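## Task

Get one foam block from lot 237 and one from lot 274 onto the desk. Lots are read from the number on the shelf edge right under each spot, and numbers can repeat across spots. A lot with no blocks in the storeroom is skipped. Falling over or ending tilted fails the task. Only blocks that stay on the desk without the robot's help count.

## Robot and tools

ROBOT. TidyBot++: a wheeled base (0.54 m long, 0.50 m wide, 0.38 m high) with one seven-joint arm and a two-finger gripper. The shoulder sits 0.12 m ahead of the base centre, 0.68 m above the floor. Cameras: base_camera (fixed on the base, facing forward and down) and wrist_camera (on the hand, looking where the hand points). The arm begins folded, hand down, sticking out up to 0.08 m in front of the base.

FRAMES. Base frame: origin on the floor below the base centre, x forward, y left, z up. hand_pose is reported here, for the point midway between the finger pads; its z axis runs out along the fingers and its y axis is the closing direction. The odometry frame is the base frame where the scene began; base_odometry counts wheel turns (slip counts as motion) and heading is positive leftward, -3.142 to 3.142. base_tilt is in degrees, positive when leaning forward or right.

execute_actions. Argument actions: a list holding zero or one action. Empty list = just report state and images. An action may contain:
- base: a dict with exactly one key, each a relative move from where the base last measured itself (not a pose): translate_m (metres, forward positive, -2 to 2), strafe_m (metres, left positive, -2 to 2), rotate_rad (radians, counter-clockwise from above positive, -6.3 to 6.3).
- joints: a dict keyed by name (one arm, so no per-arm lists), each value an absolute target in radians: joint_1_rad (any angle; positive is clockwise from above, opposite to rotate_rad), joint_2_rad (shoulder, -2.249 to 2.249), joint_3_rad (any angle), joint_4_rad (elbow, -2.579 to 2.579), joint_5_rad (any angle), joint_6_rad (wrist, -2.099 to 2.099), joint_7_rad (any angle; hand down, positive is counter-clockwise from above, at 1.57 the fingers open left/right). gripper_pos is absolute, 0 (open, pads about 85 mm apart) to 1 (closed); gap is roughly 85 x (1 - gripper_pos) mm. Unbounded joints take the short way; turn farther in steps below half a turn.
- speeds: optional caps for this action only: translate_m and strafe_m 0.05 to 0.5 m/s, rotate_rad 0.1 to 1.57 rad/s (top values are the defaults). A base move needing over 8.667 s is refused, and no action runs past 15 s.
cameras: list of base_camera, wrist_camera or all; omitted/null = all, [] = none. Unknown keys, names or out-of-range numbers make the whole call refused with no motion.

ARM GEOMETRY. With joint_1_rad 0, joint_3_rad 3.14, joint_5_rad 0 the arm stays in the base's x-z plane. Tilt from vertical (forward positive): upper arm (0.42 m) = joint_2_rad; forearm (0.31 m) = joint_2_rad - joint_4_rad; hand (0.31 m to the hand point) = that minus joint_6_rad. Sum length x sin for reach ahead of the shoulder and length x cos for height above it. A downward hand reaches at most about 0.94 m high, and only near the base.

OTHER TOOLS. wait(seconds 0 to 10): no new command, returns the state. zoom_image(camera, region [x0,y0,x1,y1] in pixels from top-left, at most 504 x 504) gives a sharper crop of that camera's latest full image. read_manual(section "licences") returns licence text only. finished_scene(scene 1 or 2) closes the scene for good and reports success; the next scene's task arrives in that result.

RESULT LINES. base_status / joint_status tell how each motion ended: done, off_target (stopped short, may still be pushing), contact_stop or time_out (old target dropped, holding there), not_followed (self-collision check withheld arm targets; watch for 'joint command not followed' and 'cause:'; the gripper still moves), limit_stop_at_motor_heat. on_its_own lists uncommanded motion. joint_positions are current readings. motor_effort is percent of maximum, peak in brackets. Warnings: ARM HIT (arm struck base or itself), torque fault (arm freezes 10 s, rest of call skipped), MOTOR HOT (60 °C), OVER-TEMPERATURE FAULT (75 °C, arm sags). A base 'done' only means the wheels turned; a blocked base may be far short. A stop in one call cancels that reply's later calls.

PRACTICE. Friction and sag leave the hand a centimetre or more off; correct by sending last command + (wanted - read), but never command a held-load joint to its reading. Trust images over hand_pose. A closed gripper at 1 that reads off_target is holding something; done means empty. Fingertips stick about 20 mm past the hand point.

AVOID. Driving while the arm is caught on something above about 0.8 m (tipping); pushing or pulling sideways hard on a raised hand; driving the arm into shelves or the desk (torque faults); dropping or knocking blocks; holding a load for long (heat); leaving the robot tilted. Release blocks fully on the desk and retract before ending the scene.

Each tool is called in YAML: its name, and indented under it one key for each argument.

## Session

execute_actions:
  actions:
    - {"joints":{"joint_1_rad":0,"joint_3_rad":3.14,"joint_2_rad":-0.35,"joint_4_rad":-2.3,"joint_6_rad":0.2,"gripper_pos":1}}

execute_actions:
  actions:
    - {"base":{"rotate_rad":2.1}}

execute_actions:
  actions:
    - {"base":{"rotate_rad":2.1}}

Scene clock: 1.43 s.
base_odometry: x=+0.000 y=+0.000 heading=+0.000 (m, m, rad; odometry frame)
base_tilt: forward=+0.1 right=+0.3 (deg)
base_status: not commanded
joint_positions: joint_1_rad=-0.012 joint_2_rad=-0.366 joint_3_rad=+3.161 joint_4_rad=-2.302 joint_5_rad=-0.025 joint_6_rad=+0.189 joint_7_rad=+1.619 gripper_pos=+0.999
joint_status: all done
motor_effort: joint_1_rad=+1(2) joint_2_rad=-9(7) joint_3_rad=+0(1) joint_4_rad=+21(22) joint_5_rad=+1(0) joint_6_rad=+9(10) joint_7_rad=+0(0) (%)
hand_pose: x=+0.5688 y=-0.0046 z=+0.9082 quat_wxyz=(+0.009, +0.766, +0.003, +0.642) (m; base frame)
pictures: base_camera, wrist_camera
camera_calibration (this result's frames):
wrist_camera: T_world_to_cam=[[0.00369497, -0.999965, -0.00750874, 0.00418956], [-0.168421, 0.00677923, -0.985692, 1.04866], [0.985708, 0.00490674, -0.16839, -0.272626], [0, 0, 0, 1]] pos_world=[0.44533, -0.001582, 0.987781]
Images, in order (width x height): base_camera 644x364, wrist_camera 644x476.

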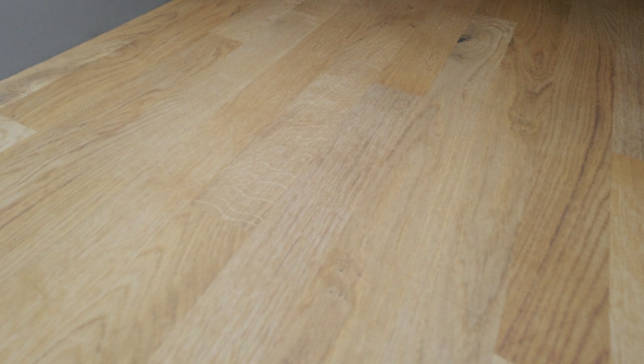

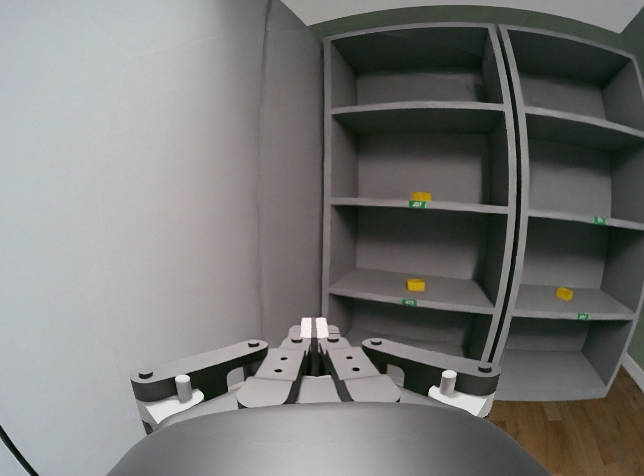

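Scene clock: 4.07 s.
base_odometry: x=+0.000 y=+0.000 heading=+2.099 (m, m, rad; odometry frame)
base_tilt: forward=+0.1 right=+0.3 (deg)
base_status: done
joint_positions: joint_1_rad=-0.006 joint_2_rad=-0.366 joint_3_rad=+3.153 joint_4_rad=-2.302 joint_5_rad=-0.025 joint_6_rad=+0.189 joint_7_rad=+1.619 gripper_pos=+0.999
joint_status: not commanded
motor_effort: joint_1_rad=+1(2) joint_2_rad=-9(10) joint_3_rad=+0(1) joint_4_rad=+21(21) joint_5_rad=+0(0) joint_6_rad=+9(9) joint_7_rad=+0(0) (%)
hand_pose: x=+0.5687 y=-0.0036 z=+0.9082 quat_wxyz=(+0.009, +0.766, +0.004, +0.642) (m; base frame)
pictures: base_camera, wrist_camera
camera_calibration (this result's frames):
wrist_camera: T_world_to_cam=[[0.00472281, -0.999977, -0.00482559, 0.00223733], [-0.168403, 0.00396138, -0.98571, 1.04863], [0.985707, 0.00546797, -0.168381, -0.272556], [0, 0, 0, 1]] pos_world=[0.445242, -0.000426407, 0.98776]
Images, in order (width x height): base_camera 644x364, wrist_camera 644x476.

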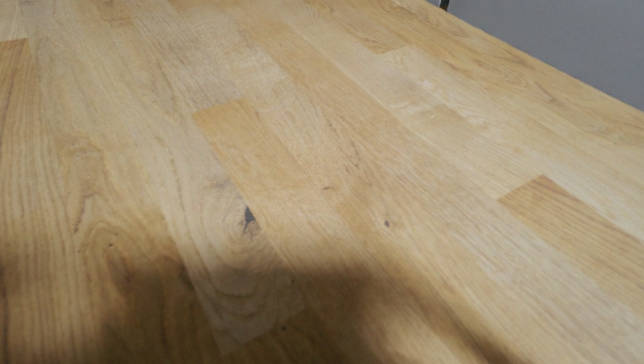

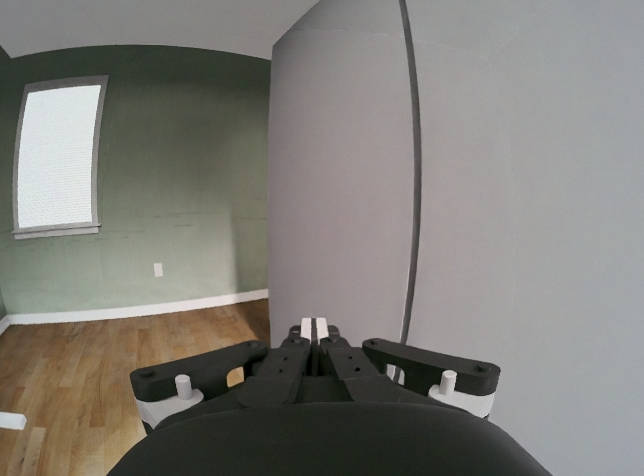

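Scene clock: 6.70 s.
base_odometry: x=+0.000 y=+0.000 heading=-2.086 (m, m, rad; odometry frame)
base_tilt: forward=+0.1 right=+0.3 (deg)
base_status: done
joint_positions: joint_1_rad=-0.003 joint_2_rad=-0.366 joint_3_rad=+3.151 joint_4_rad=-2.302 joint_5_rad=-0.025 joint_6_rad=+0.189 joint_7_rad=+1.619 gripper_pos=+0.999
joint_status: not commanded
motor_effort: joint_1_rad=+1(0) joint_2_rad=-9(10) joint_3_rad=+0(2) joint_4_rad=+21(21) joint_5_rad=+0(0) joint_6_rad=+9(9) joint_7_rad=+0(1) (%)
hand_pose: x=+0.5687 y=-0.0036 z=+0.9082 quat_wxyz=(+0.010, +0.766, +0.004, +0.642) (m; base frame)
pictures: base_camera, wrist_camera
camera_calibration (this result's frames):
wrist_camera: T_world_to_cam=[[0.00435138, -0.999982, -0.00407695, 0.00177107], [-0.168399, 0.00328599, -0.985713, 1.04862], [0.985709, 0.00497577, -0.168382, -0.272534], [0, 0, 0, 1]] pos_world=[0.445218, -0.000318636, 0.987752]
Images, in order (width x height): base_camera 644x364, wrist_camera 644x476.

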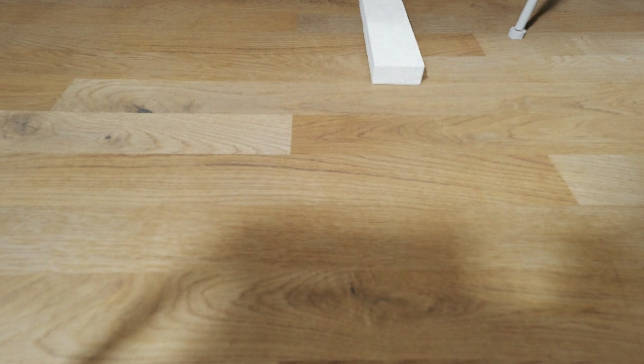

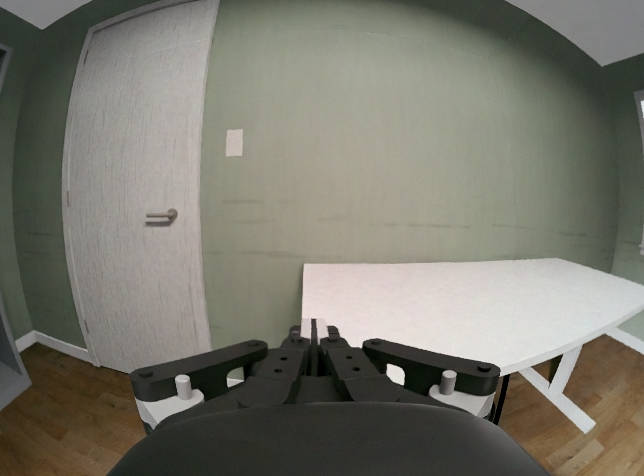

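Mirrored.

execute_actions:
  actions:
    - {"base":{"rotate_rad":1.57}}
  cameras: []

execute_actions:
  actions:
    - {"base":{"translate_m":0.5},"joints":{"joint_4_rad":-2.1,"joint_6_rad":-0.3,"joint_7_rad":1.55}}

Scene clock: 9.30 s.
base_odometry: x=+0.000 y=+0.000 heading=-0.517 (m, m, rad; odometry frame)
base_tilt: forward=+0.1 right=+0.3 (deg)
base_status: done
joint_positions: joint_1_rad=-0.002 joint_2_rad=-0.366 joint_3_rad=+3.147 joint_4_rad=-2.302 joint_5_rad=-0.025 joint_6_rad=+0.189 joint_7_rad=+1.619 gripper_pos=+0.999
joint_status: not commanded
motor_effort: joint_1_rad=+1(0) joint_2_rad=-9(9) joint_3_rad=+0(2) joint_4_rad=+21(21) joint_5_rad=+0(1) joint_6_rad=+9(9) joint_7_rad=+0(0) (%)
hand_pose: x=+0.5687 y=-0.0019 z=+0.9082 quat_wxyz=(+0.009, +0.766, +0.006, +0.642) (m; base frame)
pictures: none
No camera images: the call's "cameras" was empty. Leave "cameras" out to get every camera's image.

Scene clock: 11.67 s.
base_odometry: x=+0.435 y=-0.247 heading=-0.516 (m, m, rad; odometry frame)
base_tilt: forward=+0.1 right=+0.3 (deg)
base_status: done
joint_positions: joint_1_rad=-0.002 joint_2_rad=-0.357 joint_3_rad=+3.147 joint_4_rad=-2.112 joint_5_rad=-0.025 joint_6_rad=-0.274 joint_7_rad=+1.588 gripper_pos=+0.999
joint_status: all done
motor_effort: joint_1_rad=+1(1) joint_2_rad=-9(13) joint_3_rad=+0(1) joint_4_rad=+21(22) joint_5_rad=+0(1) joint_6_rad=+9(10) joint_7_rad=+1(1) (%)
hand_pose: x=+0.5601 y=+0.0018 z=+0.8806 quat_wxyz=(-0.005, +0.849, -0.003, +0.528) (m; base frame)
pictures: base_camera, wrist_camera
camera_calibration (this result's frames):
wrist_camera: T_world_to_cam=[[0.00361689, -0.999273, -0.0379478, 0.037278], [-0.436739, 0.032559, -0.898999, 1.09382], [0.899581, 0.0198249, -0.436304, 0.0154265], [0, 0, 0, 1]] pos_world=[0.463703, 0.00133125, 0.99149]
Images, in order (width x height): base_camera 644x364, wrist_camera 644x476.

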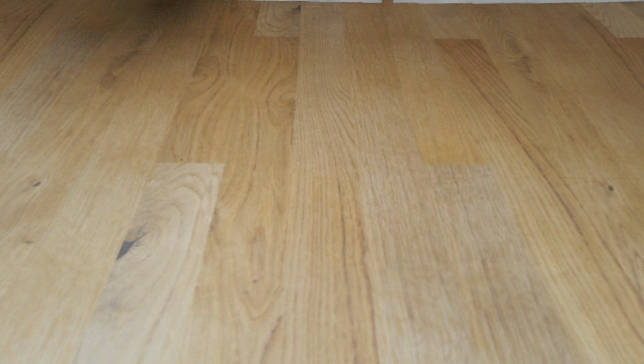

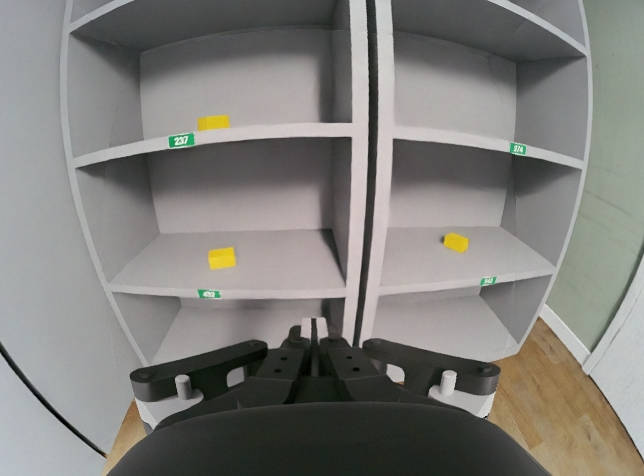

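execute_actions:
  actions:
    - {"base":{"translate_m":0.15},"joints":{"joint_2_rad":0.4,"joint_4_rad":-0.9,"joint_5_rad":-1.3,"joint_6_rad":-1.4,"joint_7_rad":3.14,"gripper_pos":0}}
  cameras: []

execute_actions:
  actions:
    - {"base":{"translate_m":0.3},"speeds":{"translate_m":0.2}}
  cameras: ["wrist_camera"]

Scene clock: 14.80 s.
base_odometry: x=+0.566 y=-0.321 heading=-0.515 (m, m, rad; odometry frame)
base_tilt: forward=+0.1 right=+0.3 (deg)
base_status: done
joint_positions: joint_1_rad=-0.002 joint_2_rad=+0.378 joint_3_rad=+3.147 joint_4_rad=-0.915 joint_5_rad=-1.278 joint_6_rad=-1.369 joint_7_rad=+3.105 gripper_pos=+0.000
joint_status: all done
motor_effort: joint_1_rad=+1(2) joint_2_rad=-34(34) joint_3_rad=-2(3) joint_4_rad=+18(24) joint_5_rad=-8(8) joint_6_rad=+4(10) joint_7_rad=+0(0) (%)
hand_pose: x=+0.6614 y=+0.2925 z=+1.0912 quat_wxyz=(-0.296, +0.547, +0.557, +0.551) (m; base frame)
pictures: none
No camera images: the call's "cameras" was empty. Leave "cameras" out to get every camera's image.

Scene clock: 16.97 s.
base_odometry: x=+0.827 y=-0.468 heading=-0.514 (m, m, rad; odometry frame)
base_tilt: forward=+0.1 right=+0.3 (deg)
base_status: done
joint_positions: joint_1_rad=-0.002 joint_2_rad=+0.389 joint_3_rad=+3.147 joint_4_rad=-0.914 joint_5_rad=-1.279 joint_6_rad=-1.371 joint_7_rad=+3.105 gripper_pos=+0.000
joint_status: not commanded
motor_effort: joint_1_rad=+1(3) joint_2_rad=-35(38) joint_3_rad=-3(4) joint_4_rad=+18(19) joint_5_rad=-9(8) joint_6_rad=+3(5) joint_7_rad=+0(0) (%)
hand_pose: x=+0.6654 y=+0.2926 z=+1.0852 quat_wxyz=(-0.299, +0.549, +0.556, +0.547) (m; base frame)
pictures: wrist_camera
camera_calibration (this result's frames):
wrist_camera: T_world_to_cam=[[0.946992, -0.194567, 0.255636, -0.84657], [0.198131, -0.272657, -0.941489, 1.02729], [0.252884, 0.942232, -0.219655, -0.0705107], [0, 0, 0, 1]] pos_world=[0.615988, 0.181821, 1.16811]
Images, in order (width x height): wrist_camera 644x476.

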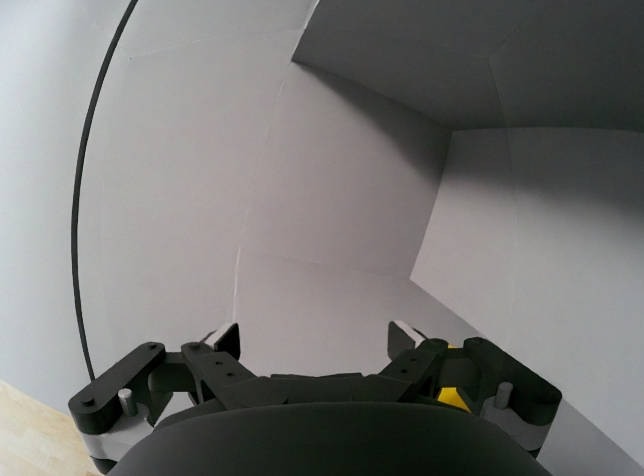

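execute_actions:
  actions:
    - {"base":{"strafe_m":-0.04},"joints":{"joint_4_rad":-0.75,"joint_5_rad":-0.85,"joint_6_rad":-1.75,"joint_7_rad":3.5}}
  cameras: []

execute_actions:
  actions:
    - {"base":{"translate_m":0.17},"speeds":{"translate_m":0.15}}
  cameras: ["wrist_camera"]

Scene clock: 18.57 s.
base_odometry: x=+0.808 y=-0.503 heading=-0.514 (m, m, rad; odometry frame)
base_tilt: forward=+0.1 right=+0.3 (deg)
base_status: done
joint_positions: joint_1_rad=+0.004 joint_2_rad=+0.390 joint_3_rad=+3.147 joint_4_rad=-0.767 joint_5_rad=-0.862 joint_6_rad=-1.725 joint_7_rad=+3.469 gripper_pos=+0.000
joint_status: all done
motor_effort: joint_1_rad=+0(4) joint_2_rad=-33(37) joint_3_rad=-3(4) joint_4_rad=+16(18) joint_5_rad=-6(8) joint_6_rad=+4(5) joint_7_rad=+0(0) (%)
hand_pose: x=+0.6056 y=+0.2308 z=+0.9945 quat_wxyz=(-0.136, +0.434, +0.799, +0.394) (m; base frame)
pictures: none
No camera images: the call's "cameras" was empty. Leave "cameras" out to get every camera's image.

Scene clock: 20.30 s.
base_odometry: x=+0.955 y=-0.587 heading=-0.514 (m, m, rad; odometry frame)
base_tilt: forward=+0.0 right=+0.3 (deg)
base_status: done
joint_positions: joint_1_rad=-0.054 joint_2_rad=+0.313 joint_3_rad=+3.090 joint_4_rad=-0.785 joint_5_rad=-0.872 joint_6_rad=-1.928 joint_7_rad=+3.469 gripper_pos=+0.000
joint_status: not commanded
motor_effort: joint_1_rad=+11(13) joint_2_rad=-11(34) joint_3_rad=+9(11) joint_4_rad=+22(24) joint_5_rad=+0(7) joint_6_rad=+31(36) joint_7_rad=+3(4) (%)
hand_pose: x=+0.4916 y=+0.2589 z=+1.0125 quat_wxyz=(-0.204, +0.344, +0.851, +0.341) (m; base frame)
pictures: wrist_camera
camera_calibration (this result's frames):
wrist_camera: T_world_to_cam=[[0.737489, 0.531362, 0.416851, -0.918062], [0.663256, -0.453517, -0.595327, 0.451769], [-0.127285, 0.715526, -0.686893, 0.707866], [0, 0, 0, 1]] pos_world=[0.467523, 0.186212, 1.13787]
Images, in order (width x height): wrist_camera 644x476.

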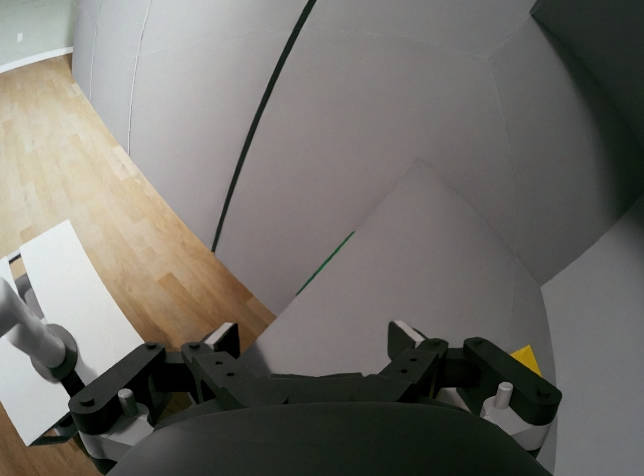

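Wrong roll sign, caught the edge.

execute_actions:
  actions:
    - {"base":{"translate_m":-0.17}}
  cameras: []

execute_actions:
  actions:
    - {"joints":{"joint_5_rad":-0.95,"joint_6_rad":-1.8,"joint_7_rad":2.75}}
  cameras: ["wrist_camera"]

Scene clock: 22.13 s.
base_odometry: x=+0.807 y=-0.503 heading=-0.514 (m, m, rad; odometry frame)
base_tilt: forward=+0.1 right=+0.3 (deg)
base_status: done
joint_positions: joint_1_rad=-0.001 joint_2_rad=+0.391 joint_3_rad=+3.128 joint_4_rad=-0.759 joint_5_rad=-0.871 joint_6_rad=-1.777 joint_7_rad=+3.469 gripper_pos=+0.000
joint_status: not commanded
motor_effort: joint_1_rad=+1(11) joint_2_rad=-31(37) joint_3_rad=-2(9) joint_4_rad=+15(21) joint_5_rad=-6(7) joint_6_rad=+4(31) joint_7_rad=+0(3) (%)
hand_pose: x=+0.5850 y=+0.2390 z=+0.9955 quat_wxyz=(-0.159, +0.414, +0.810, +0.384) (m; base frame)
pictures: none
No camera images: the call's "cameras" was empty. Leave "cameras" out to get every camera's image.

Scene clock: 23.23 s.
base_odometry: x=+0.807 y=-0.503 heading=-0.514 (m, m, rad; odometry frame)
base_tilt: forward=+0.1 right=+0.3 (deg)
base_status: not commanded
joint_positions: joint_1_rad=-0.001 joint_2_rad=+0.391 joint_3_rad=+3.128 joint_4_rad=-0.759 joint_5_rad=-0.929 joint_6_rad=-1.777 joint_7_rad=+2.763 gripper_pos=+0.000
joint_status: all done
motor_effort: joint_1_rad=+1(0) joint_2_rad=-33(33) joint_3_rad=-2(3) joint_4_rad=+16(16) joint_5_rad=-6(7) joint_6_rad=+4(3) joint_7_rad=+0(1) (%)
hand_pose: x=+0.5791 y=+0.2499 z=+1.0082 quat_wxyz=(-0.303, +0.653, +0.617, +0.318) (m; base frame)
pictures: wrist_camera
camera_calibration (this result's frames):
wrist_camera: T_world_to_cam=[[0.997918, -0.0572237, -0.0297399, -0.529566], [-0.0584204, -0.606814, -0.792694, 1.04226], [0.0273143, 0.792782, -0.608893, 0.535052], [0, 0, 0, 1]] pos_world=[0.574738, 0.177972, 1.13623]
Images, in order (width x height): wrist_camera 644x476.

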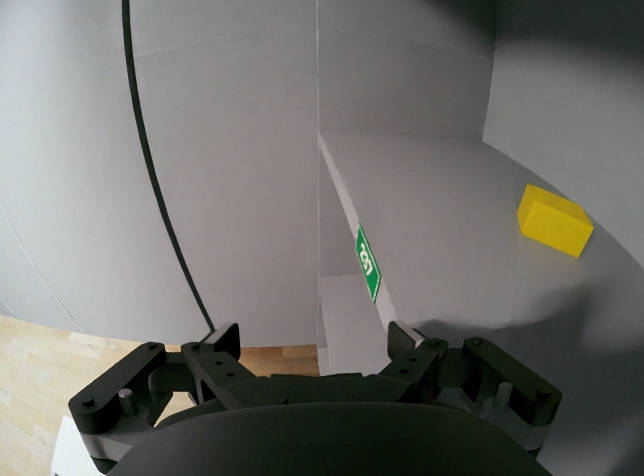

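execute_actions:
  actions:
    - {"base":{"translate_m":0.22},"speeds":{"translate_m":0.12}}
  cameras: ["wrist_camera"]

Scene clock: 26.00 s.
base_odometry: x=+0.999 y=-0.612 heading=-0.514 (m, m, rad; odometry frame)
base_tilt: forward=+0.1 right=+0.3 (deg)
base_status: done
joint_positions: joint_1_rad=-0.001 joint_2_rad=+0.394 joint_3_rad=+3.128 joint_4_rad=-0.759 joint_5_rad=-0.929 joint_6_rad=-1.777 joint_7_rad=+2.763 gripper_pos=+0.000
joint_status: not commanded
motor_effort: joint_1_rad=+1(1) joint_2_rad=-31(36) joint_3_rad=-3(3) joint_4_rad=+15(17) joint_5_rad=-6(7) joint_6_rad=+3(4) joint_7_rad=+0(0) (%)
hand_pose: x=+0.5802 y=+0.2499 z=+1.0068 quat_wxyz=(-0.304, +0.654, +0.616, +0.317) (m; base frame)
pictures: wrist_camera
camera_calibration (this result's frames):
wrist_camera: T_world_to_cam=[[0.997822, -0.0572167, -0.0328267, -0.527451], [-0.0608647, -0.606712, -0.792588, 1.0425], [0.0254329, 0.79286, -0.608873, 0.535231], [0, 0, 0, 1]] pos_world=[0.576141, 0.177955, 1.13485]
Images, in order (width x height): wrist_camera 644x476.

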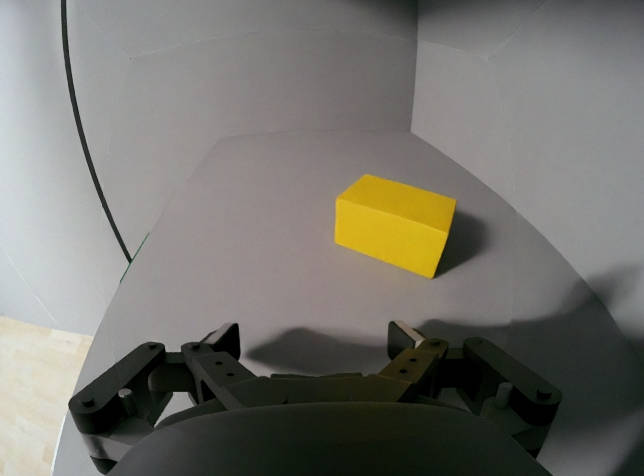

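execute_actions:
  actions:
    - {"base":{"translate_m":-0.6}}
  cameras: []

execute_actions:
  actions:
    - {"base":{"strafe_m":0.44},"speeds":{"strafe_m":0.15},"joints":{"joint_1_rad":-0.26,"joint_4_rad":-1.15,"joint_5_rad":1.27,"joint_6_rad":-0.83,"joint_7_rad":0.45}}

Scene clock: 29.33 s.
base_odometry: x=+0.476 y=-0.317 heading=-0.514 (m, m, rad; odometry frame)
base_tilt: forward=+0.1 right=+0.3 (deg)
base_status: done
joint_positions: joint_1_rad=-0.001 joint_2_rad=+0.397 joint_3_rad=+3.129 joint_4_rad=-0.759 joint_5_rad=-0.930 joint_6_rad=-1.777 joint_7_rad=+2.763 gripper_pos=+0.000
joint_status: not commanded
motor_effort: joint_1_rad=+2(6) joint_2_rad=-31(38) joint_3_rad=-3(5) joint_4_rad=+16(17) joint_5_rad=-6(7) joint_6_rad=+4(5) joint_7_rad=+1(0) (%)
hand_pose: x=+0.5811 y=+0.2500 z=+1.0056 quat_wxyz=(-0.305, +0.654, +0.616, +0.316) (m; base frame)
pictures: none
No camera images: the call's "cameras" was empty. Leave "cameras" out to get every camera's image.

Scene clock: 32.93 s.
base_odometry: x=+0.692 y=+0.066 heading=-0.514 (m, m, rad; odometry frame)
base_tilt: forward=+0.1 right=+0.3 (deg)
base_status: done
joint_positions: joint_1_rad=-0.261 joint_2_rad=+0.397 joint_3_rad=+3.129 joint_4_rad=-1.135 joint_5_rad=+1.265 joint_6_rad=-0.854 joint_7_rad=+0.466 gripper_pos=+0.000
joint_status: all done
motor_effort: joint_1_rad=+1(2) joint_2_rad=-38(39) joint_3_rad=+1(4) joint_4_rad=+21(21) joint_5_rad=+7(7) joint_6_rad=+3(5) joint_7_rad=+1(0) (%)
hand_pose: x=+0.8379 y=-0.0317 z=+1.0184 quat_wxyz=(+0.239, +0.766, -0.124, +0.584) (m; base frame)
pictures: base_camera, wrist_camera
camera_calibration (this result's frames):
wrist_camera: T_world_to_cam=[[-0.463734, -0.86373, 0.197284, 0.164331], [-0.271977, -0.07314, -0.95952, 1.26036], [0.843196, -0.498619, -0.200997, -0.382515], [0, 0, 0, 1]] pos_world=[0.74153, 0.0433904, 1.10003]
Images, in order (width x height): base_camera 644x364, wrist_camera 644x476.

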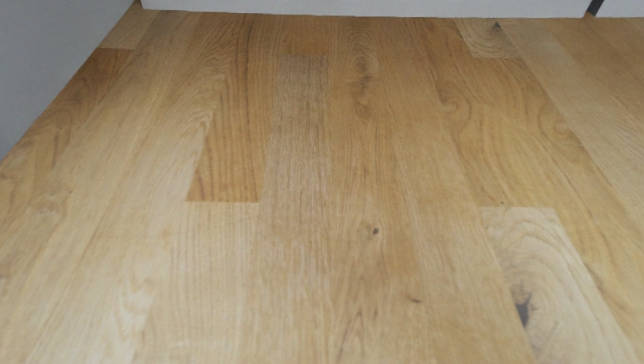

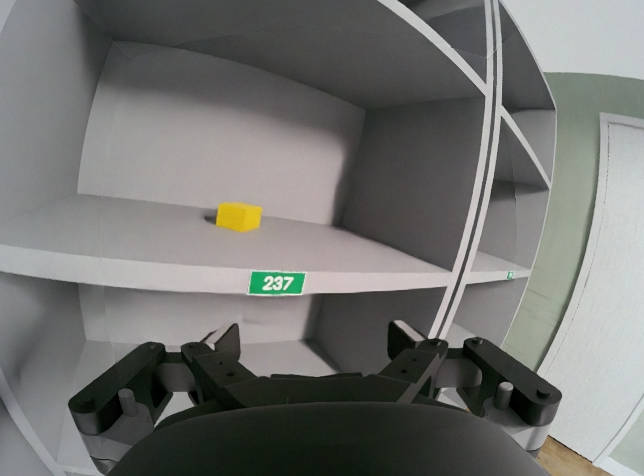

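execute_actions:
  actions:
    - {"base":{"translate_m":0.3},"speeds":{"translate_m":0.2},"joints":{"joint_7_rad":0.23,"joint_4_rad":-1.18}}
  cameras: ["wrist_camera"]

Scene clock: 35.37 s.
base_odometry: x=+0.954 y=-0.081 heading=-0.514 (m, m, rad; odometry frame)
base_tilt: forward=+0.1 right=+0.3 (deg)
base_status: done
joint_positions: joint_1_rad=-0.262 joint_2_rad=+0.387 joint_3_rad=+3.129 joint_4_rad=-1.172 joint_5_rad=+1.263 joint_6_rad=-0.858 joint_7_rad=+0.245 gripper_pos=+0.000
joint_status: all done
motor_effort: joint_1_rad=+1(10) joint_2_rad=-35(42) joint_3_rad=+1(5) joint_4_rad=+18(30) joint_5_rad=+6(12) joint_6_rad=+3(15) joint_7_rad=+1(2) (%)
hand_pose: x=+0.8319 y=-0.0334 z=+1.0046 quat_wxyz=(+0.180, +0.755, -0.205, +0.596) (m; base frame)
pictures: wrist_camera
camera_calibration (this result's frames):
wrist_camera: T_world_to_cam=[[-0.515816, -0.856697, 0.0020672, 0.402552], [-0.188856, 0.111356, -0.975671, 1.19858], [0.835624, -0.503657, -0.219232, -0.356619], [0, 0, 0, 1]] pos_world=[0.732002, 0.0317824, 1.09041]
Images, in order (width x height): wrist_camera 644x476.

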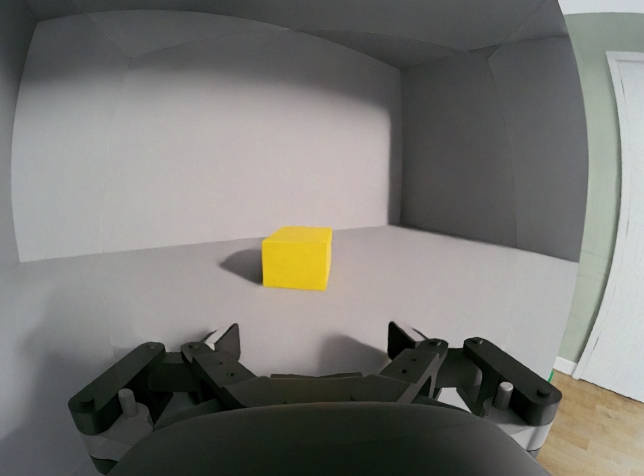

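execute_actions:
  actions:
    - {"base":{"strafe_m":-0.035},"joints":{"joint_7_rad":0.42,"joint_4_rad":-1.06,"joint_5_rad":1.09}}
  cameras: []

execute_actions:
  actions:
    - {"base":{"translate_m":0.055}}
  cameras: ["wrist_camera"]

Scene clock: 36.60 s.
base_odometry: x=+0.937 y=-0.112 heading=-0.514 (m, m, rad; odometry frame)
base_tilt: forward=+0.1 right=+0.3 (deg)
base_status: done
joint_positions: joint_1_rad=-0.256 joint_2_rad=+0.391 joint_3_rad=+3.131 joint_4_rad=-1.071 joint_5_rad=+1.113 joint_6_rad=-0.857 joint_7_rad=+0.387 gripper_pos=+0.000
joint_status: all done
motor_effort: joint_1_rad=+2(1) joint_2_rad=-38(40) joint_3_rad=+1(3) joint_4_rad=+21(21) joint_5_rad=+6(7) joint_6_rad=+4(4) joint_7_rad=+0(0) (%)
hand_pose: x=+0.8369 y=-0.0234 z=+1.0228 quat_wxyz=(+0.151, +0.768, -0.205, +0.588) (m; base frame)
pictures: none
No camera images: the call's "cameras" was empty. Leave "cameras" out to get every camera's image.

Scene clock: 37.63 s.
base_odometry: x=+0.985 y=-0.139 heading=-0.514 (m, m, rad; odometry frame)
base_tilt: forward=+0.1 right=+0.3 (deg)
base_status: done
joint_positions: joint_1_rad=-0.257 joint_2_rad=+0.397 joint_3_rad=+3.131 joint_4_rad=-1.070 joint_5_rad=+1.112 joint_6_rad=-0.857 joint_7_rad=+0.387 gripper_pos=+0.000
joint_status: not commanded
motor_effort: joint_1_rad=+1(4) joint_2_rad=-40(42) joint_3_rad=+0(2) joint_4_rad=+21(22) joint_5_rad=+7(7) joint_6_rad=+4(5) joint_7_rad=+0(1) (%)
hand_pose: x=+0.8390 y=-0.0226 z=+1.0187 quat_wxyz=(+0.152, +0.770, -0.204, +0.586) (m; base frame)
pictures: wrist_camera
camera_calibration (this result's frames):
wrist_camera: T_world_to_cam=[[-0.484281, -0.87436, -0.0310793, 0.422294], [-0.21415, 0.152903, -0.964759, 1.22352], [0.848299, -0.460559, -0.261292, -0.320904], [0, 0, 0, 1]] pos_world=[0.738748, 0.0343618, 1.10968]
Images, in order (width x height): wrist_camera 644x476.

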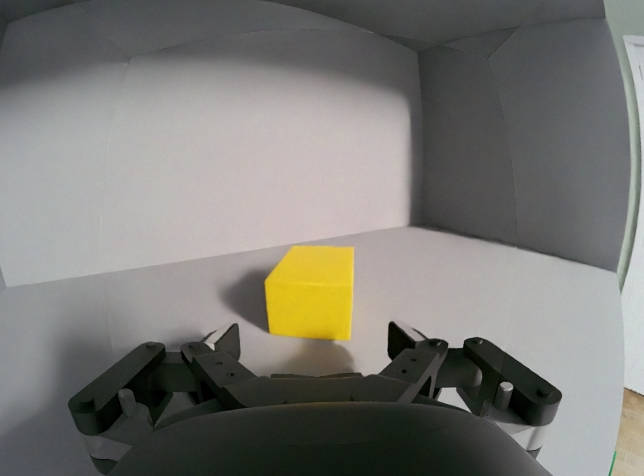

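execute_actions:
  actions:
    - {"base":{"translate_m":0.05},"joints":{"joint_1_rad":-0.205,"joint_4_rad":-1.10}}
  cameras: ["wrist_camera"]

execute_actions:
  actions:
    - {"joints":{"gripper_pos":1}}
  cameras: []

execute_actions:
  actions:
    - {"joints":{"joint_4_rad":-1.0}}
  cameras: []

execute_actions:
  actions:
    - {"base":{"translate_m":-0.5}}
  cameras: ["wrist_camera"]

Scene clock: 39.07 s.
base_odometry: x=+1.028 y=-0.164 heading=-0.514 (m, m, rad; odometry frame)
base_tilt: forward=+0.1 right=+0.3 (deg)
base_status: done
joint_positions: joint_1_rad=-0.204 joint_2_rad=+0.404 joint_3_rad=+3.133 joint_4_rad=-1.089 joint_5_rad=+1.112 joint_6_rad=-0.857 joint_7_rad=+0.387 gripper_pos=+0.000
joint_status: all done
motor_effort: joint_1_rad=+1(5) joint_2_rad=-39(42) joint_3_rad=+1(2) joint_4_rad=+21(22) joint_5_rad=+6(7) joint_6_rad=+4(5) joint_7_rad=+1(1) (%)
hand_pose: x=+0.8378 y=-0.0609 z=+1.0044 quat_wxyz=(+0.172, +0.770, -0.221, +0.573) (m; base frame)
pictures: wrist_camera
camera_calibration (this result's frames):
wrist_camera: T_world_to_cam=[[-0.531212, -0.847139, -0.0130108, 0.41061], [-0.229305, 0.158539, -0.960357, 1.22396], [0.815618, -0.50717, -0.278471, -0.299479], [0, 0, 0, 1]] pos_world=[0.74304, 0.00191202, 1.09738]
Images, in order (width x height): wrist_camera 644x476.

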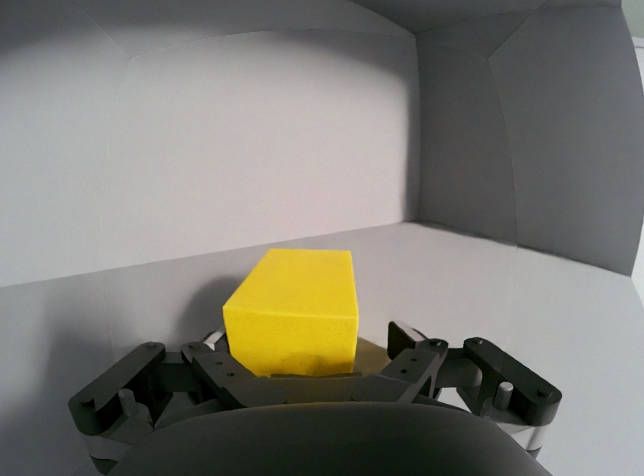

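Scene clock: 40.17 s.
base_odometry: x=+1.028 y=-0.164 heading=-0.514 (m, m, rad; odometry frame)
base_tilt: forward=+0.1 right=+0.3 (deg)
base_status: not commanded
joint_positions: joint_1_rad=-0.205 joint_2_rad=+0.402 joint_3_rad=+3.133 joint_4_rad=-1.089 joint_5_rad=+1.112 joint_6_rad=-0.854 joint_7_rad=+0.387 gripper_pos=+0.391
joint_status: gripper_pos off_target (ended at +0.391, target +1.000)
motor_effort: joint_1_rad=+1(3) joint_2_rad=-34(38) joint_3_rad=+1(2) joint_4_rad=+18(21) joint_5_rad=+6(7) joint_6_rad=+3(4) joint_7_rad=+1(0) (%)
hand_pose: x=+0.8379 y=-0.0597 z=+1.0061 quat_wxyz=(+0.171, +0.770, -0.220, +0.574) (m; base frame)
pictures: none
No camera images: the call's "cameras" was empty. Leave "cameras" out to get every camera's image.

Scene clock: 41.10 s.
base_odometry: x=+1.028 y=-0.164 heading=-0.514 (m, m, rad; odometry frame)
base_tilt: forward=+0.1 right=+0.3 (deg)
base_status: not commanded
joint_positions: joint_1_rad=-0.205 joint_2_rad=+0.403 joint_3_rad=+3.133 joint_4_rad=-1.012 joint_5_rad=+1.111 joint_6_rad=-0.854 joint_7_rad=+0.387 gripper_pos=+0.391
joint_status: all done
motor_effort: joint_1_rad=+1(2) joint_2_rad=-39(41) joint_3_rad=+1(1) joint_4_rad=+21(23) joint_5_rad=+7(7) joint_6_rad=+5(5) joint_7_rad=+0(0) (%)
hand_pose: x=+0.8416 y=-0.0590 z=+1.0456 quat_wxyz=(+0.156, +0.750, -0.231, +0.600) (m; base frame)
pictures: none
No camera images: the call's "cameras" was empty. Leave "cameras" out to get every camera's image.

Scene clock: 43.53 s.
base_odometry: x=+0.593 y=+0.082 heading=-0.514 (m, m, rad; odometry frame)
base_tilt: forward=+0.1 right=+0.3 (deg)
base_status: done
joint_positions: joint_1_rad=-0.206 joint_2_rad=+0.400 joint_3_rad=+3.134 joint_4_rad=-1.011 joint_5_rad=+1.109 joint_6_rad=-0.853 joint_7_rad=+0.387 gripper_pos=+0.391
joint_status: not commanded
motor_effort: joint_1_rad=+1(2) joint_2_rad=-40(44) joint_3_rad=+1(3) joint_4_rad=+21(23) joint_5_rad=+7(8) joint_6_rad=+5(6) joint_7_rad=+0(0) (%)
hand_pose: x=+0.8407 y=-0.0588 z=+1.0474 quat_wxyz=(+0.155, +0.749, -0.232, +0.601) (m; base frame)
pictures: wrist_camera
camera_calibration (this result's frames):
wrist_camera: T_world_to_cam=[[-0.524231, -0.848562, -0.0715798, 0.469939], [-0.152558, 0.176278, -0.972446, 1.21479], [0.837799, -0.498867, -0.221865, -0.366185], [0, 0, 0, 1]] pos_world=[0.738472, 0.00195413, 1.13371]
Images, in order (width x height): wrist_camera 644x476.

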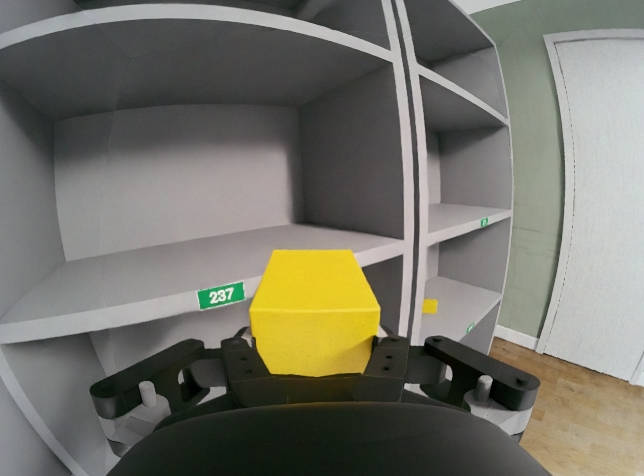

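execute_actions:
  actions:
    - {"base":{"translate_m":-1.0},"joints":{"joint_1_rad":1.57,"joint_5_rad":0,"joint_6_rad":0,"joint_7_rad":1.59}}
  cameras: []

execute_actions:
  actions:
    - {"base":{"strafe_m":-0.38},"joints":{"joint_2_rad":0.8,"joint_4_rad":-1.07}}
  cameras: []

execute_actions:
  actions:
    - {"joints":{"joint_2_rad":0.86}}
  cameras: ["wrist_camera"]

Scene clock: 47.43 s.
base_odometry: x=-0.278 y=+0.574 heading=-0.514 (m, m, rad; odometry frame)
base_tilt: forward=+0.1 right=+0.3 (deg)
base_status: done
joint_positions: joint_1_rad=+1.575 joint_2_rad=+0.401 joint_3_rad=+3.136 joint_4_rad=-1.011 joint_5_rad=+0.024 joint_6_rad=-0.033 joint_7_rad=+1.552 gripper_pos=+0.391
joint_status: all done
motor_effort: joint_1_rad=+2(2) joint_2_rad=-41(44) joint_3_rad=-1(3) joint_4_rad=+22(23) joint_5_rad=+0(7) joint_6_rad=+10(9) joint_7_rad=+0(0) (%)
hand_pose: x=+0.1200 y=-0.7836 z=+1.1575 quat_wxyz=(+0.531, +0.469, -0.467, +0.529) (m; base frame)
pictures: none
No camera images: the call's "cameras" was empty. Leave "cameras" out to get every camera's image.

Scene clock: 49.50 s.
base_odometry: x=-0.466 y=+0.243 heading=-0.515 (m, m, rad; odometry frame)
base_tilt: forward=+0.1 right=+0.4 (deg)
base_status: done
joint_positions: joint_1_rad=+1.575 joint_2_rad=+0.817 joint_3_rad=+3.136 joint_4_rad=-1.075 joint_5_rad=+0.024 joint_6_rad=-0.026 joint_7_rad=+1.552 gripper_pos=+0.391
joint_status: all done
motor_effort: joint_1_rad=+1(2) joint_2_rad=-51(62) joint_3_rad=-1(2) joint_4_rad=+21(25) joint_5_rad=+0(0) joint_6_rad=+9(11) joint_7_rad=-1(0) (%)
hand_pose: x=+0.1197 y=-0.8977 z=+0.7648 quat_wxyz=(+0.406, +0.579, -0.578, +0.406) (m; base frame)
pictures: none
No camera images: the call's "cameras" was empty. Leave "cameras" out to get every camera's image.

Scene clock: 50.37 s.
base_odometry: x=-0.466 y=+0.243 heading=-0.515 (m, m, rad; odometry frame)
base_tilt: forward=+0.1 right=+0.3 (deg)
base_status: not commanded
joint_positions: joint_1_rad=+1.575 joint_2_rad=+0.844 joint_3_rad=+3.136 joint_4_rad=-1.074 joint_5_rad=+0.024 joint_6_rad=-0.022 joint_7_rad=+1.552 gripper_pos=+0.391
joint_status: all done
motor_effort: joint_1_rad=+1(1) joint_2_rad=-53(56) joint_3_rad=-1(1) joint_4_rad=+21(22) joint_5_rad=+1(0) joint_6_rad=+8(10) joint_7_rad=-1(0) (%)
hand_pose: x=+0.1197 y=-0.9002 z=+0.7417 quat_wxyz=(+0.400, +0.584, -0.583, +0.399) (m; base frame)
pictures: wrist_camera
camera_calibration (this result's frames):
wrist_camera: T_world_to_cam=[[-0.999658, -0.00714169, -0.0251654, 0.135979], [0.0209859, 0.355385, -0.934484, 1.06819], [0.0156172, -0.934693, -0.355113, -0.444826], [0, 0, 0, 1]] pos_world=[0.120462, -0.794422, 0.843663]
Images, in order (width x height): wrist_camera 644x476.

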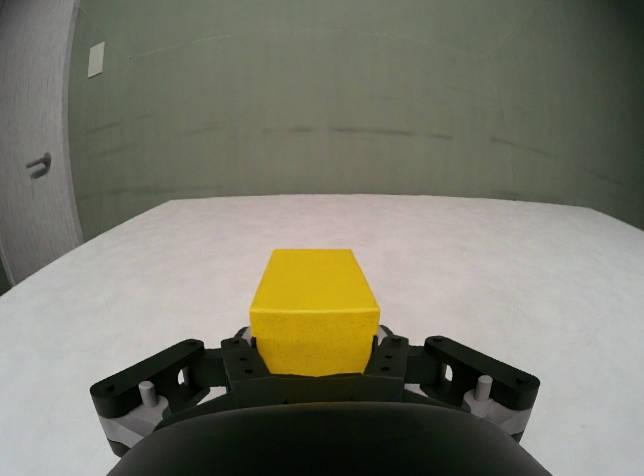

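execute_actions:
  actions:
    - {"joints":{"gripper_pos":0}}
  cameras: []

execute_actions:
  actions:
    - {"joints":{"joint_2_rad":-0.2,"joint_4_rad":-1.6}}
  cameras: []

execute_actions:
  actions:
    - {"base":{"translate_m":-1.45},"joints":{"joint_1_rad":0,"joint_4_rad":-2.5,"joint_6_rad":0.1,"gripper_pos":1}}
  cameras: []

execute_actions:
  actions:
    - {"base":{"rotate_rad":1.57}}

Scene clock: 51.87 s.
base_odometry: x=-0.466 y=+0.243 heading=-0.515 (m, m, rad; odometry frame)
base_tilt: forward=+0.1 right=+0.4 (deg)
base_status: not commanded
joint_positions: joint_1_rad=+1.575 joint_2_rad=+0.844 joint_3_rad=+3.136 joint_4_rad=-1.074 joint_5_rad=+0.024 joint_6_rad=-0.022 joint_7_rad=+1.552 gripper_pos=+0.000
joint_status: all done
motor_effort: joint_1_rad=+2(1) joint_2_rad=-54(53) joint_3_rad=-2(1) joint_4_rad=+21(21) joint_5_rad=+0(1) joint_6_rad=+9(9) joint_7_rad=+0(1) (%)
hand_pose: x=+0.1197 y=-0.9002 z=+0.7417 quat_wxyz=(+0.400, +0.584, -0.583, +0.399) (m; base frame)
pictures: none
No camera images: the call's "cameras" was empty. Leave "cameras" out to get every camera's image.

Scene clock: 54.20 s.
base_odometry: x=-0.466 y=+0.243 heading=-0.515 (m, m, rad; odometry frame)
base_tilt: forward=+0.1 right=+0.3 (deg)
base_status: not commanded
joint_positions: joint_1_rad=+1.575 joint_2_rad=-0.185 joint_3_rad=+3.136 joint_4_rad=-1.583 joint_5_rad=+0.024 joint_6_rad=-0.022 joint_7_rad=+1.552 gripper_pos=+0.000
joint_status: all done
motor_effort: joint_1_rad=+1(2) joint_2_rad=-16(55) joint_3_rad=-1(2) joint_4_rad=+22(23) joint_5_rad=+1(0) joint_6_rad=+9(10) joint_7_rad=+0(0) (%)
hand_pose: x=+0.1216 y=-0.5402 z=+1.1961 quat_wxyz=(+0.538, +0.463, -0.459, +0.535) (m; base frame)
pictures: none
No camera images: the call's "cameras" was empty. Leave "cameras" out to get every camera's image.

Scene clock: 58.43 s.
base_odometry: x=-1.728 y=+0.956 heading=-0.515 (m, m, rad; odometry frame)
base_tilt: forward=+0.1 right=+0.3 (deg)
base_status: done
joint_positions: joint_1_rad=+0.008 joint_2_rad=-0.186 joint_3_rad=+3.135 joint_4_rad=-2.489 joint_5_rad=+0.024 joint_6_rad=+0.069 joint_7_rad=+1.552 gripper_pos=+0.999
joint_status: all done
motor_effort: joint_1_rad=+1(3) joint_2_rad=-11(18) joint_3_rad=+0(2) joint_4_rad=+17(22) joint_5_rad=+0(0) joint_6_rad=+8(10) joint_7_rad=+0(0) (%)
hand_pose: x=+0.5202 y=+0.0009 z=+0.6937 quat_wxyz=(+0.002, +0.899, +0.002, +0.439) (m; base frame)
pictures: none
No camera images: the call's "cameras" was empty. Leave "cameras" out to get every camera's image.

Scene clock: 60.77 s.
base_odometry: x=-1.728 y=+0.956 heading=+1.054 (m, m, rad; odometry frame)
base_tilt: forward=+0.1 right=+0.3 (deg)
base_status: done
joint_positions: joint_1_rad=+0.003 joint_2_rad=-0.186 joint_3_rad=+3.136 joint_4_rad=-2.489 joint_5_rad=+0.024 joint_6_rad=+0.071 joint_7_rad=+1.552 gripper_pos=+0.999
joint_status: not commanded
motor_effort: joint_1_rad=+1(1) joint_2_rad=-11(12) joint_3_rad=-1(2) joint_4_rad=+17(17) joint_5_rad=+0(1) joint_6_rad=+8(8) joint_7_rad=+0(1) (%)
hand_pose: x=+0.5207 y=+0.0029 z=+0.6943 quat_wxyz=(+0.000, +0.898, +0.004, +0.440) (m; base frame)
pictures: base_camera, wrist_camera
camera_calibration (this result's frames):
wrist_camera: T_world_to_cam=[[0.00548678, -0.999738, -0.0222371, 0.0196144], [-0.608189, 0.0143155, -0.793663, 0.925336], [0.793773, 0.017879, -0.607951, 0.143822], [0, 0, 0, 1]] pos_world=[0.44851, 0.00379116, 0.822278]
Images, in order (width x height): base_camera 644x364, wrist_camera 644x476.

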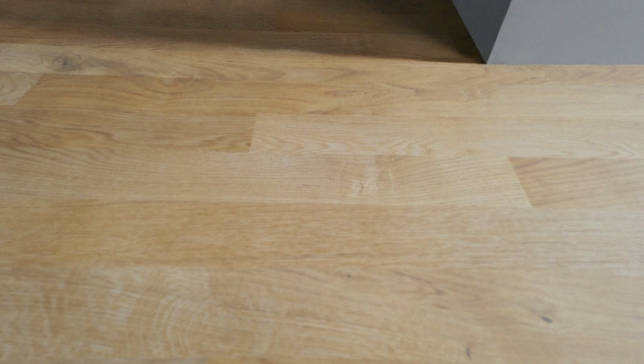

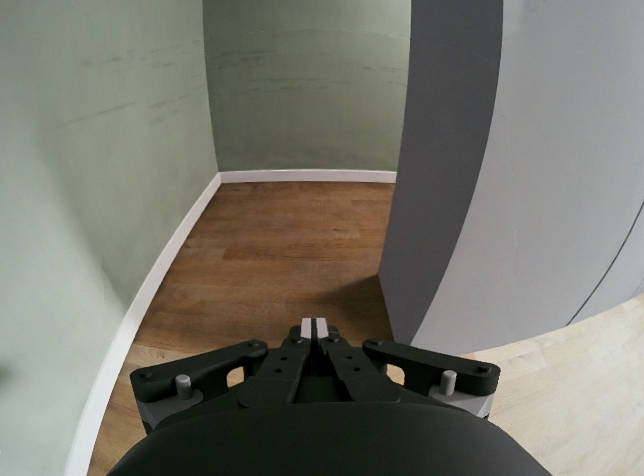

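execute_actions:
  actions:
    - {"base":{"strafe_m":0.2},"joints":{"joint_1_rad":3.13,"joint_6_rad":0.2}}
  cameras: []

execute_actions:
  actions:
    - {"base":{"translate_m":1.8}}
  cameras: ["base_camera"]

execute_actions:
  actions:
    - {"base":{"strafe_m":-1.42}}

Scene clock: 66.17 s.
base_odometry: x=-1.902 y=+1.055 heading=+1.055 (m, m, rad; odometry frame)
base_tilt: forward=+0.1 right=+0.3 (deg)
base_status: done
joint_positions: joint_1_rad=+3.122 joint_2_rad=-0.186 joint_3_rad=+3.136 joint_4_rad=-2.489 joint_5_rad=+0.024 joint_6_rad=+0.168 joint_7_rad=+1.552 gripper_pos=+0.999
joint_status: all done
motor_effort: joint_1_rad=+1(3) joint_2_rad=-11(12) joint_3_rad=+0(2) joint_4_rad=+17(17) joint_5_rad=+0(1) joint_6_rad=+8(8) joint_7_rad=+0(0) (%)
hand_pose: x=-0.2998 y=-0.0135 z=+0.7189 quat_wxyz=(+0.482, +0.015, -0.876, +0.006) (m; base frame)
pictures: none
No camera images: the call's "cameras" was empty. Leave "cameras" out to get every camera's image.

Scene clock: 71.10 s.
base_odometry: x=-1.015 y=+2.621 heading=+1.055 (m, m, rad; odometry frame)
base_tilt: forward=+0.1 right=+0.3 (deg)
base_status: done
joint_positions: joint_1_rad=+3.122 joint_2_rad=-0.187 joint_3_rad=+3.136 joint_4_rad=-2.490 joint_5_rad=+0.024 joint_6_rad=+0.170 joint_7_rad=+1.552 gripper_pos=+0.999
joint_status: not commanded
motor_effort: joint_1_rad=+1(1) joint_2_rad=-11(14) joint_3_rad=+0(0) joint_4_rad=+17(18) joint_5_rad=+0(0) joint_6_rad=+8(9) joint_7_rad=+0(0) (%)
hand_pose: x=-0.2998 y=-0.0134 z=+0.7194 quat_wxyz=(+0.483, +0.015, -0.875, +0.006) (m; base frame)
pictures: base_camera
Images, in order (width x height): base_camera 644x364.

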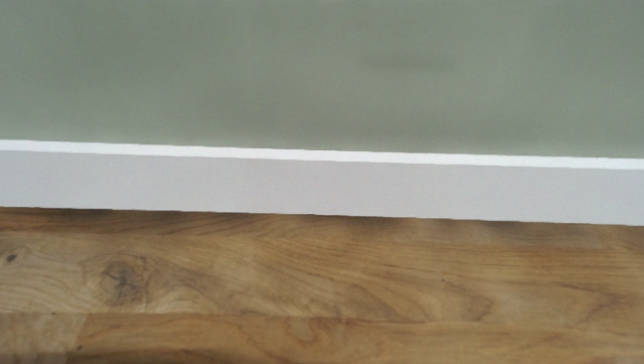

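Scene clock: 75.30 s.
base_odometry: x=+0.221 y=+1.922 heading=+1.055 (m, m, rad; odometry frame)
base_tilt: forward=+0.1 right=+0.3 (deg)
base_status: done
joint_positions: joint_1_rad=+3.123 joint_2_rad=-0.187 joint_3_rad=+3.136 joint_4_rad=-2.490 joint_5_rad=+0.024 joint_6_rad=+0.170 joint_7_rad=+1.552 gripper_pos=+0.999
joint_status: not commanded
motor_effort: joint_1_rad=+1(0) joint_2_rad=-12(12) joint_3_rad=+0(1) joint_4_rad=+17(18) joint_5_rad=+0(0) joint_6_rad=+8(9) joint_7_rad=-1(1) (%)
hand_pose: x=-0.2998 y=-0.0128 z=+0.7194 quat_wxyz=(+0.484, +0.014, -0.875, +0.006) (m; base frame)
pictures: base_camera, wrist_camera
camera_calibration (this result's frames):
wrist_camera: T_world_to_cam=[[-0.0310955, 0.999243, -0.0233684, 0.0243282], [0.527019, -0.00347429, -0.849846, 0.826965], [-0.849284, -0.038742, -0.526512, 0.258787], [0, 0, 0, 1]] pos_world=[-0.215286, -0.0114107, 0.839616]
Images, in order (width x height): base_camera 644x364, wrist_camera 644x476.

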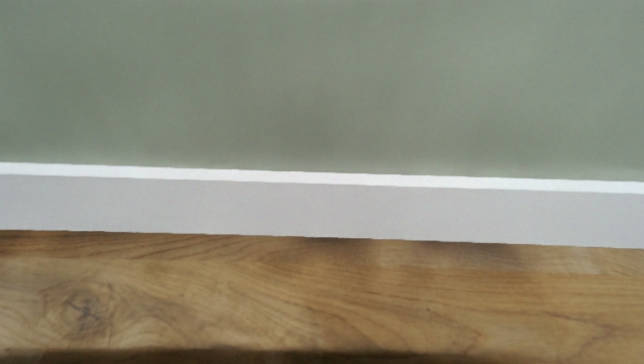

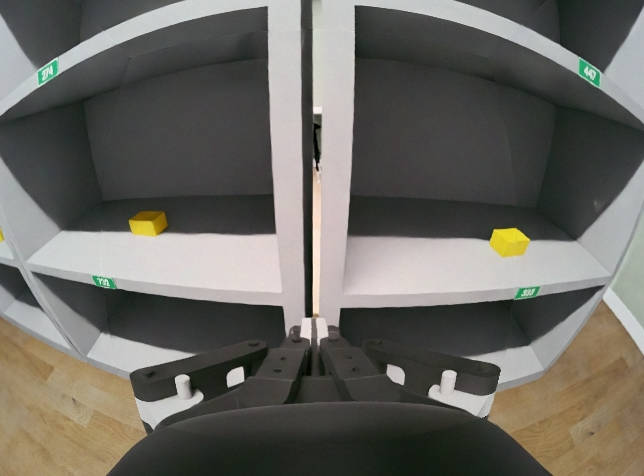

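execute_actions:
  actions:
    - {"base":{"strafe_m":-0.47},"joints":{"joint_4_rad":-1.7,"joint_6_rad":-0.4,"gripper_pos":0}}
  cameras: ["wrist_camera"]

Scene clock: 80.30 s.
base_odometry: x=+0.630 y=+1.690 heading=+1.056 (m, m, rad; odometry frame)
base_tilt: forward=+0.1 right=+0.3 (deg)
base_status: done
joint_positions: joint_1_rad=+3.125 joint_2_rad=-0.187 joint_3_rad=+3.135 joint_4_rad=-1.713 joint_5_rad=+0.024 joint_6_rad=-0.368 joint_7_rad=+1.552 gripper_pos=+0.000
joint_status: all done
motor_effort: joint_1_rad=+1(3) joint_2_rad=-17(17) joint_3_rad=+0(2) joint_4_rad=+22(22) joint_5_rad=+0(1) joint_6_rad=+9(9) joint_7_rad=+0(0) (%)
hand_pose: x=-0.4118 y=-0.0112 z=+1.0109 quat_wxyz=(+0.585, +0.009, -0.811, +0.002) (m; base frame)
pictures: wrist_camera
camera_calibration (this result's frames):
wrist_camera: T_world_to_cam=[[-0.0231025, 0.999564, -0.0184069, 0.0244159], [0.310611, -0.010324, -0.950481, 1.14628], [-0.950256, -0.0276758, -0.310237, 0.057145], [0, 0, 0, 1]] pos_world=[-0.301181, -0.0109895, 1.1077]
Images, in order (width x height): wrist_camera 644x476.

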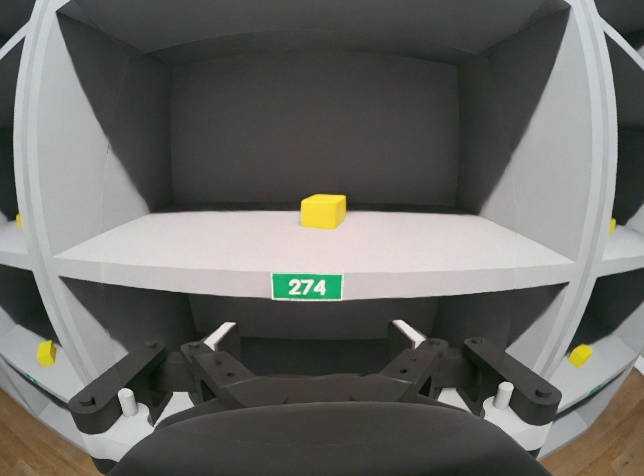

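execute_actions:
  actions:
    - {"base":{"translate_m":-0.1},"speeds":{"translate_m":0.1},"joints":{"joint_1_rad":3.15,"joint_2_rad":0.2,"joint_4_rad":-1.31}}
  cameras: ["wrist_camera"]

Scene clock: 82.33 s.
base_odometry: x=+0.581 y=+1.603 heading=+1.056 (m, m, rad; odometry frame)
base_tilt: forward=+0.0 right=+0.3 (deg)
base_status: done
joint_positions: joint_1_rad=+3.139 joint_2_rad=+0.202 joint_3_rad=+3.135 joint_4_rad=-1.326 joint_5_rad=+0.024 joint_6_rad=-0.371 joint_7_rad=+1.552 gripper_pos=+0.000
joint_status: all done
motor_effort: joint_1_rad=+2(2) joint_2_rad=-32(37) joint_3_rad=-1(1) joint_4_rad=+22(24) joint_5_rad=+0(1) joint_6_rad=+9(9) joint_7_rad=+0(0) (%)
hand_pose: x=-0.5742 y=-0.0045 z=+1.0070 quat_wxyz=(+0.582, +0.002, -0.813, -0.001) (m; base frame)
pictures: wrist_camera
camera_calibration (this result's frames):
wrist_camera: T_world_to_cam=[[-0.00904277, 0.999743, -0.0207866, 0.0243704], [0.316177, -0.0168623, -0.94855, 1.19432], [-0.948657, -0.0151498, -0.315943, -0.0915492], [0, 0, 0, 1]] pos_world=[-0.464246, -0.00561205, 1.10446]
Images, in order (width x height): wrist_camera 644x476.

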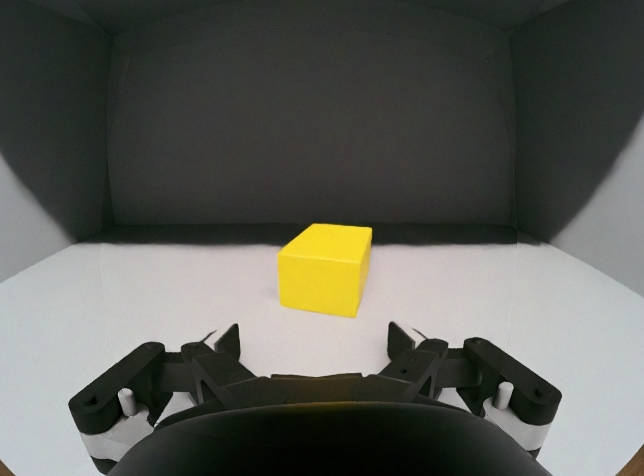

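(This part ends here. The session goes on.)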